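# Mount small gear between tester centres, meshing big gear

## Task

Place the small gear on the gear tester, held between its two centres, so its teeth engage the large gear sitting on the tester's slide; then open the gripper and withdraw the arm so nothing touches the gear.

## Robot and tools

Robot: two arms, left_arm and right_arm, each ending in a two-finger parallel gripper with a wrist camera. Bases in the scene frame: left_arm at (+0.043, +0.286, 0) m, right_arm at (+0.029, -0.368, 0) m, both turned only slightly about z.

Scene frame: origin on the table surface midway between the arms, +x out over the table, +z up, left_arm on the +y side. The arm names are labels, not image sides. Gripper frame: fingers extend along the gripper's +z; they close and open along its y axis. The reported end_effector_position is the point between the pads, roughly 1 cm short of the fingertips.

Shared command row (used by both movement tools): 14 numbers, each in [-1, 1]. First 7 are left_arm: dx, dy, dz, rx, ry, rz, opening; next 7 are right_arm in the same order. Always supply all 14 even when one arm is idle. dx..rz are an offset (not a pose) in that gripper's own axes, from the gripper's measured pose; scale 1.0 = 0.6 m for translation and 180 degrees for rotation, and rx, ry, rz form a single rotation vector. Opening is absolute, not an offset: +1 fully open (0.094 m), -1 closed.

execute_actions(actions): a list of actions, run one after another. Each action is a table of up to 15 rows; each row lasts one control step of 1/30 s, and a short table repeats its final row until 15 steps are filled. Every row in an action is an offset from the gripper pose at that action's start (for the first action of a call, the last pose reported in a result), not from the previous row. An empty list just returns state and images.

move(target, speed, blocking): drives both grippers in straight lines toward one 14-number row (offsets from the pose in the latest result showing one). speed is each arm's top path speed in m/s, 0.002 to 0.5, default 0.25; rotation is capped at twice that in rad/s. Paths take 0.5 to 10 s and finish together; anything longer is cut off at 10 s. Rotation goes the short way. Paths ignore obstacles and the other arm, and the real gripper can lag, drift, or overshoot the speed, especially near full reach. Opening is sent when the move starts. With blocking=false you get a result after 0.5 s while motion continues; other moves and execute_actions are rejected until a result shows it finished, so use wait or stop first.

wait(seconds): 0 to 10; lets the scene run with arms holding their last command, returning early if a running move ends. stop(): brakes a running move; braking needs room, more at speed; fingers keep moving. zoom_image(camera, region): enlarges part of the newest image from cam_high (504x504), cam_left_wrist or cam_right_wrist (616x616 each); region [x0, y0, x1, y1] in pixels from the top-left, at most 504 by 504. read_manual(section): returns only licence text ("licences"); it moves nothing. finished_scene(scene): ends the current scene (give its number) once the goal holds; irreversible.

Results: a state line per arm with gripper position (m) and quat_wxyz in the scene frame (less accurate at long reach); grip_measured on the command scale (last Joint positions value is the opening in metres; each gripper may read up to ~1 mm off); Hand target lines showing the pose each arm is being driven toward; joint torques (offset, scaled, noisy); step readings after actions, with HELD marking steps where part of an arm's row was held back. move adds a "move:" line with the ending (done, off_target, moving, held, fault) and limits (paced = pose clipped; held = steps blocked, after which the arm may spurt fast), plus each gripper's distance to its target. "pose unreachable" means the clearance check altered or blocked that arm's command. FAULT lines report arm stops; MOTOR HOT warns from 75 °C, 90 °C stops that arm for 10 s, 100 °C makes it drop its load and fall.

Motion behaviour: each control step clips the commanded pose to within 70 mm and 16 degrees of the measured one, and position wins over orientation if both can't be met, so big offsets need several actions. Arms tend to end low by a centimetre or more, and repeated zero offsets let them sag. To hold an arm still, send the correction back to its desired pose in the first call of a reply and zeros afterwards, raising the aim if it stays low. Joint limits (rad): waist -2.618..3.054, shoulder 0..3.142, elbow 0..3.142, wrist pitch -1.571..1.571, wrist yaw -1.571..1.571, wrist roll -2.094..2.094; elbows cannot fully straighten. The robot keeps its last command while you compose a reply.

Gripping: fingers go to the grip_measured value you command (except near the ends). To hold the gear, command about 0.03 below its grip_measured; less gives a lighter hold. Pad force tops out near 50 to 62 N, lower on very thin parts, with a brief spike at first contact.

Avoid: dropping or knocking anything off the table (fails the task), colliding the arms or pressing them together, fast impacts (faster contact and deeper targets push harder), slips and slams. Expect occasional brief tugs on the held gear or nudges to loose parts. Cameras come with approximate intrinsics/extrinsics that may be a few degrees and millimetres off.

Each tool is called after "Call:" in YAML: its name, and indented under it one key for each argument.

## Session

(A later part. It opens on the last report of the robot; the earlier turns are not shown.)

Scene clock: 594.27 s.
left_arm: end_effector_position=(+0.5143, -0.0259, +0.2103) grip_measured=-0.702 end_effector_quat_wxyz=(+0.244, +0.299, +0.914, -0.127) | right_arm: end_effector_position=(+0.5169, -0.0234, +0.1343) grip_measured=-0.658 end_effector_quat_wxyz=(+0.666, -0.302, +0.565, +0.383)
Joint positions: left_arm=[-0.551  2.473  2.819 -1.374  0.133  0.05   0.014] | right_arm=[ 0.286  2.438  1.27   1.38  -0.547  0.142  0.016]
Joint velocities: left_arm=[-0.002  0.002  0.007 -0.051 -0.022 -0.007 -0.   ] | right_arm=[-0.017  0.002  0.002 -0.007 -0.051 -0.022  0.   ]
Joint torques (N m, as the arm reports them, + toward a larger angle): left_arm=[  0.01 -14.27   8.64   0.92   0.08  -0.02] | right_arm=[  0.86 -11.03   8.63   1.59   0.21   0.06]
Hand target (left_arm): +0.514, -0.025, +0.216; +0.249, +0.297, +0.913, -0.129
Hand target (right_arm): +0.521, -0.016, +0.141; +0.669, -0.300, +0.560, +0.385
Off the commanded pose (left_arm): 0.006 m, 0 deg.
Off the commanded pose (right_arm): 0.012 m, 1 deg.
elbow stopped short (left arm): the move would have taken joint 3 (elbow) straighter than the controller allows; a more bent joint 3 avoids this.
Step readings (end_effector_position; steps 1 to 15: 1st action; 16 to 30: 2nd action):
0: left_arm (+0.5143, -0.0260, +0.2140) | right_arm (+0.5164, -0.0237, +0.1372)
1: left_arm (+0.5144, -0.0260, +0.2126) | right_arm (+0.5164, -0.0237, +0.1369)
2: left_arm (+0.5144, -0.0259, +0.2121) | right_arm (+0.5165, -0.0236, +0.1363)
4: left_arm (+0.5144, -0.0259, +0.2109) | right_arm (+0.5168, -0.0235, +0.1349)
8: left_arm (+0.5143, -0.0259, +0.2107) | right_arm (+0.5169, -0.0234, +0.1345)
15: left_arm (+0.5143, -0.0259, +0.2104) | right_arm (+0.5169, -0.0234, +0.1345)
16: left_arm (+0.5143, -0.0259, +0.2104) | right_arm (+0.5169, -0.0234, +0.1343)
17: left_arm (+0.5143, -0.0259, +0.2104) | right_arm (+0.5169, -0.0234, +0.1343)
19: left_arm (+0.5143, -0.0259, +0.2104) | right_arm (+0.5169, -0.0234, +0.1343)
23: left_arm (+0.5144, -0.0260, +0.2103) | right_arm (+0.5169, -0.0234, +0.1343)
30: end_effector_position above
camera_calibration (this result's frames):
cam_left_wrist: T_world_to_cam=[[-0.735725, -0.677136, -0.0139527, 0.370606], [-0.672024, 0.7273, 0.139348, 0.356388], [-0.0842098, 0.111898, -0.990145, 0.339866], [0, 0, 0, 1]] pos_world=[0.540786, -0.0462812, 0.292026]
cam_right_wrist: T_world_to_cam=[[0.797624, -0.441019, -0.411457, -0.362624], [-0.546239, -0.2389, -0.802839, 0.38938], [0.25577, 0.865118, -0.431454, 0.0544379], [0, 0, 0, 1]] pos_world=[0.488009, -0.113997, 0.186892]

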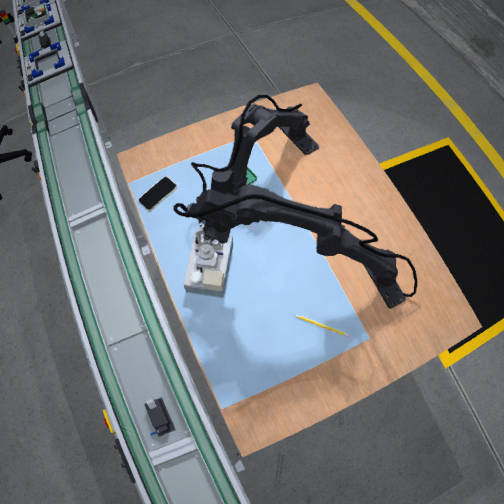

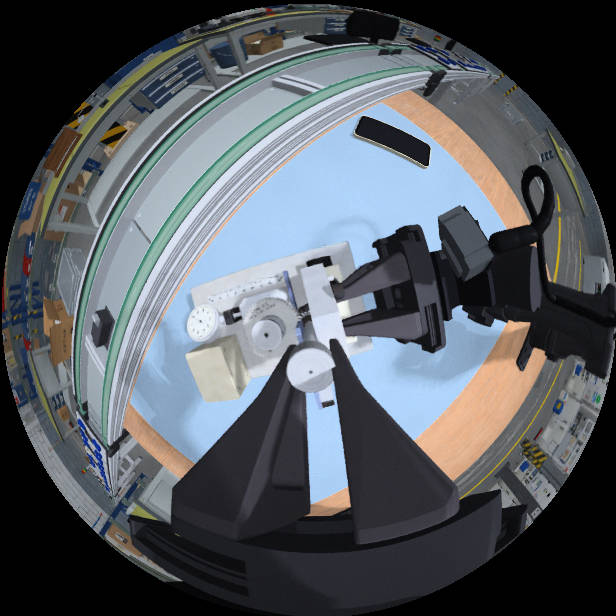

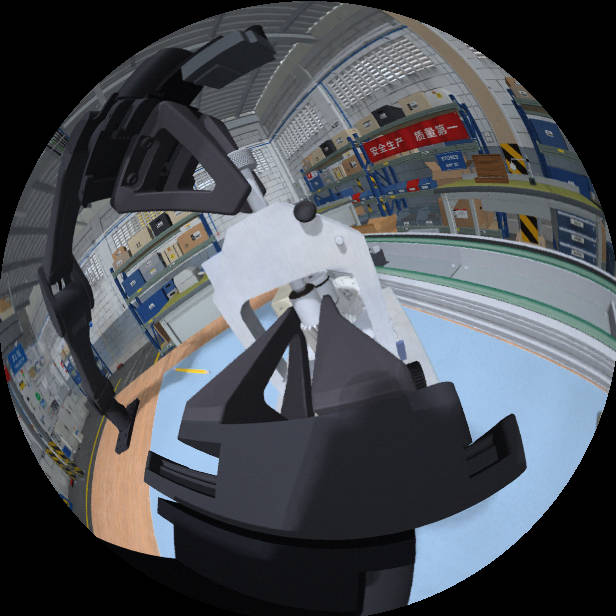

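Dropped 3.7 mm: seated. Release.

Call:
execute_actions:
  actions:
    - [[-0.008,0,-0.012,0,0,0,-0.2,-0.012,0,0.003,0,0,0,-0.45]]

Call:
move:
  target: [0,0,-0.15,0,0,0,-0.2,-0.04,0,-0.15,0,0,0,-0.45]
  speed: 0.08

Call:
zoom_image:
  camera: "cam_right_wrist"
  region: [200,120,440,360]

Scene clock: 603.20 s.
left_arm: end_effector_position=(+0.5137, -0.0255, +0.2099) grip_measured=-0.202 end_effector_quat_wxyz=(+0.242, +0.299, +0.914, -0.127) | right_arm: end_effector_position=(+0.5172, -0.0232, +0.1326) grip_measured=-0.452 end_effector_quat_wxyz=(+0.663, -0.302, +0.568, +0.383)
Joint positions: left_arm=[-0.551  2.473  2.819 -1.378  0.133  0.05   0.037] | right_arm=[ 0.286  2.438  1.27   1.372 -0.547  0.142  0.026]
Joint velocities: left_arm=[-0.012  0.002 -0.007 -0.007  0.007  0.051 -0.   ] | right_arm=[-0.007 -0.002  0.022  0.022 -0.037 -0.007  0.001]
Joint torques (N m, as the arm reports them, + toward a larger angle): left_arm=[  0.1  -14.66   8.61   0.98   0.11   0.  ] | right_arm=[  0.1  -13.35   5.49   1.69   0.07   0.  ]
Hand target (left_arm): +0.515, -0.025, +0.219; +0.252, +0.297, +0.912, -0.130
Hand target (right_arm): +0.517, -0.023, +0.142; +0.666, -0.302, +0.565, +0.383
Off the commanded pose (left_arm): 0.009 m, 0 deg.
Off the commanded pose (right_arm): 0.009 m, 0 deg.
elbow stopped short (left arm): the move would have taken joint 3 (elbow) straighter than the controller allows; a more bent joint 3 avoids this.
Step readings (end_effector_position):
0: left_arm (+0.5143, -0.0259, +0.2103) | right_arm (+0.5169, -0.0234, +0.1343)
1: left_arm (+0.5143, -0.0259, +0.2103) | right_arm (+0.5169, -0.0234, +0.1341)
2: left_arm (+0.5142, -0.0259, +0.2103) | right_arm (+0.5170, -0.0233, +0.1338)
4: left_arm (+0.5140, -0.0257, +0.2101) | right_arm (+0.5171, -0.0233, +0.1334)
8: left_arm (+0.5138, -0.0256, +0.2099) | right_arm (+0.5172, -0.0232, +0.1328)
15: end_effector_position above
camera_calibration (this result's frames):
cam_left_wrist: T_world_to_cam=[[-0.735765, -0.677112, -0.0129962, 0.370217], [-0.67161, 0.727049, 0.142614, 0.354852], [-0.087117, 0.113659, -0.989693, 0.340783], [0, 0, 0, 1]] pos_world=[0.540403, -0.0460496, 0.291475]
cam_right_wrist: T_world_to_cam=[[0.794831, -0.442213, -0.415561, -0.361514], [-0.551875, -0.241991, -0.798044, 0.390376], [0.252343, 0.863648, -0.436388, 0.055833], [0, 0, 0, 1]] pos_world=[0.488692, -0.113619, 0.185671]

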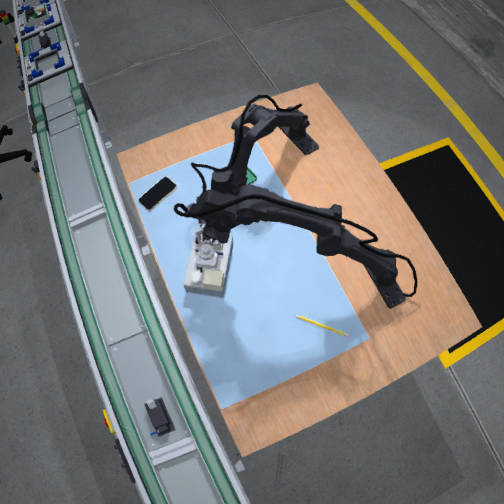

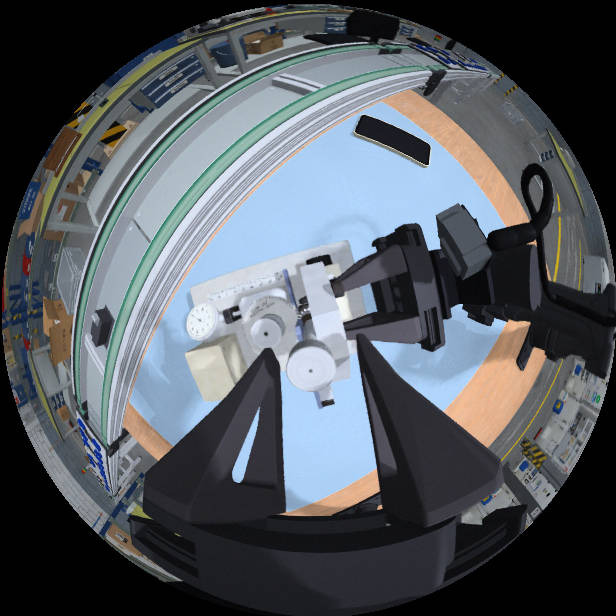

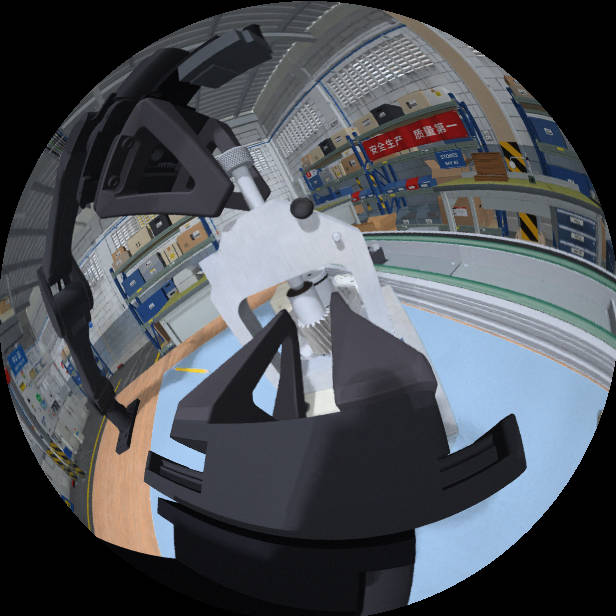

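Scene clock: 604.73 s.
left_arm: end_effector_position=(+0.4817, +0.0057, +0.2676) grip_measured=-0.202 end_effector_quat_wxyz=(+0.250, +0.294, +0.914, -0.127) | right_arm: end_effector_position=(+0.4730, -0.0982, +0.1347) grip_measured=-0.452 end_effector_quat_wxyz=(+0.657, -0.304, +0.576, +0.380)
Joint positions: left_arm=[-0.53   2.332  2.819 -1.505  0.138  0.06   0.037] | right_arm=[ 0.157  2.272  0.918  1.548 -0.672  0.16   0.026]
Joint velocities: left_arm=[ 0.002 -0.022  0.012 -0.007 -0.022 -0.022 -0.   ] | right_arm=[ 0.007 -0.022 -0.017  0.037 -0.022 -0.037 -0.   ]
Joint torques (N m, as the arm reports them, + toward a larger angle): left_arm=[  0.65 -14.93   8.13   0.99   0.21   0.11] | right_arm=[ -0.51 -11.56   3.12   1.84  -0.03   0.06]
Hand target (left_arm): +0.480, +0.010, +0.285; +0.268, +0.294, +0.907, -0.134
Hand target (right_arm): +0.469, -0.102, +0.140; +0.657, -0.304, +0.574, +0.381
Off the commanded pose (left_arm): 0.019 m, 1 deg.
Off the commanded pose (right_arm): 0.008 m, 1 deg.
elbow stopped short (left arm): the move would have taken joint 3 (elbow) straighter than the controller allows; a more bent joint 3 avoids this.
joint sent to its limit (right arm) — the command would take joint 4 (wrist pitch) past its upper limit, so that joint was sent only as far as its limit.
move: off_target (left_arm)
camera_calibration (this result's frames):
cam_left_wrist: T_world_to_cam=[[-0.728591, -0.684696, -0.0186342, 0.366635], [-0.680926, 0.721099, 0.127896, 0.310877], [-0.0741325, 0.105872, -0.991613, 0.38594], [0, 0, 0, 1]] pos_world=[0.507422, -0.0139995, 0.349775]
cam_right_wrist: T_world_to_cam=[[0.787524, -0.451737, -0.419212, -0.35568], [-0.563757, -0.253259, -0.786154, 0.352453], [0.248966, 0.855449, -0.454118, 0.135832], [0, 0, 0, 1]] pos_world=[0.444987, -0.187609, 0.189661]

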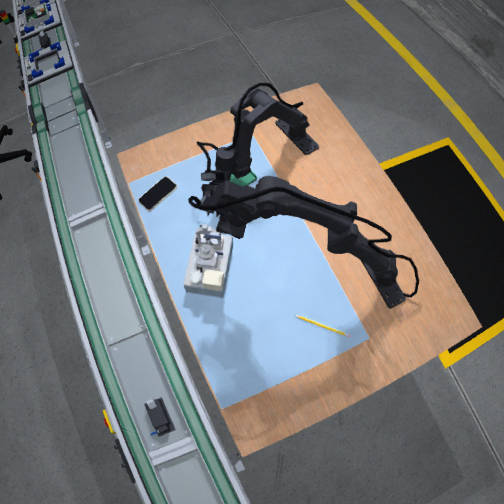

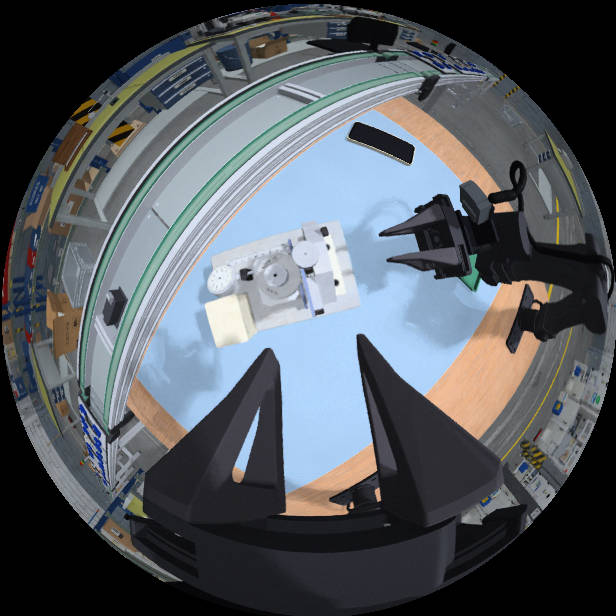

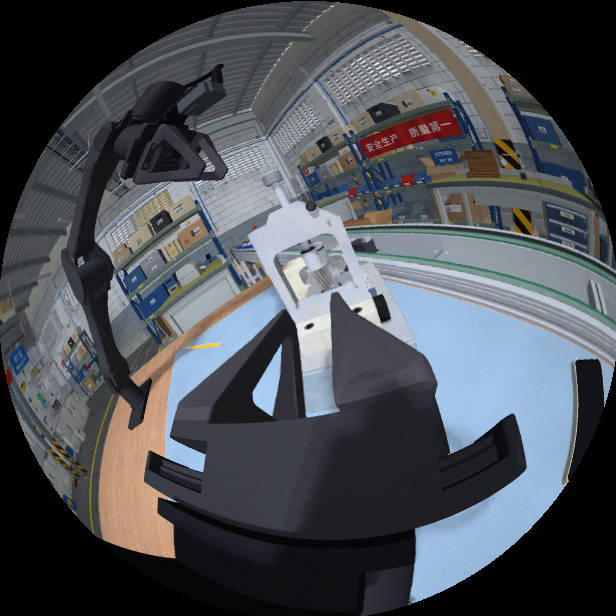

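Region (200, 120, 440, 360) of cam_right_wrist's 616x616 image, scaled by 2.100, with more detail than that image has.

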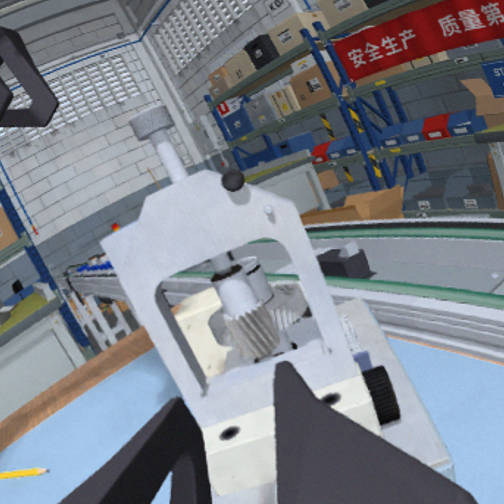

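Call:
finished_scene:
  scene: 1

The scene is finished: the task was done.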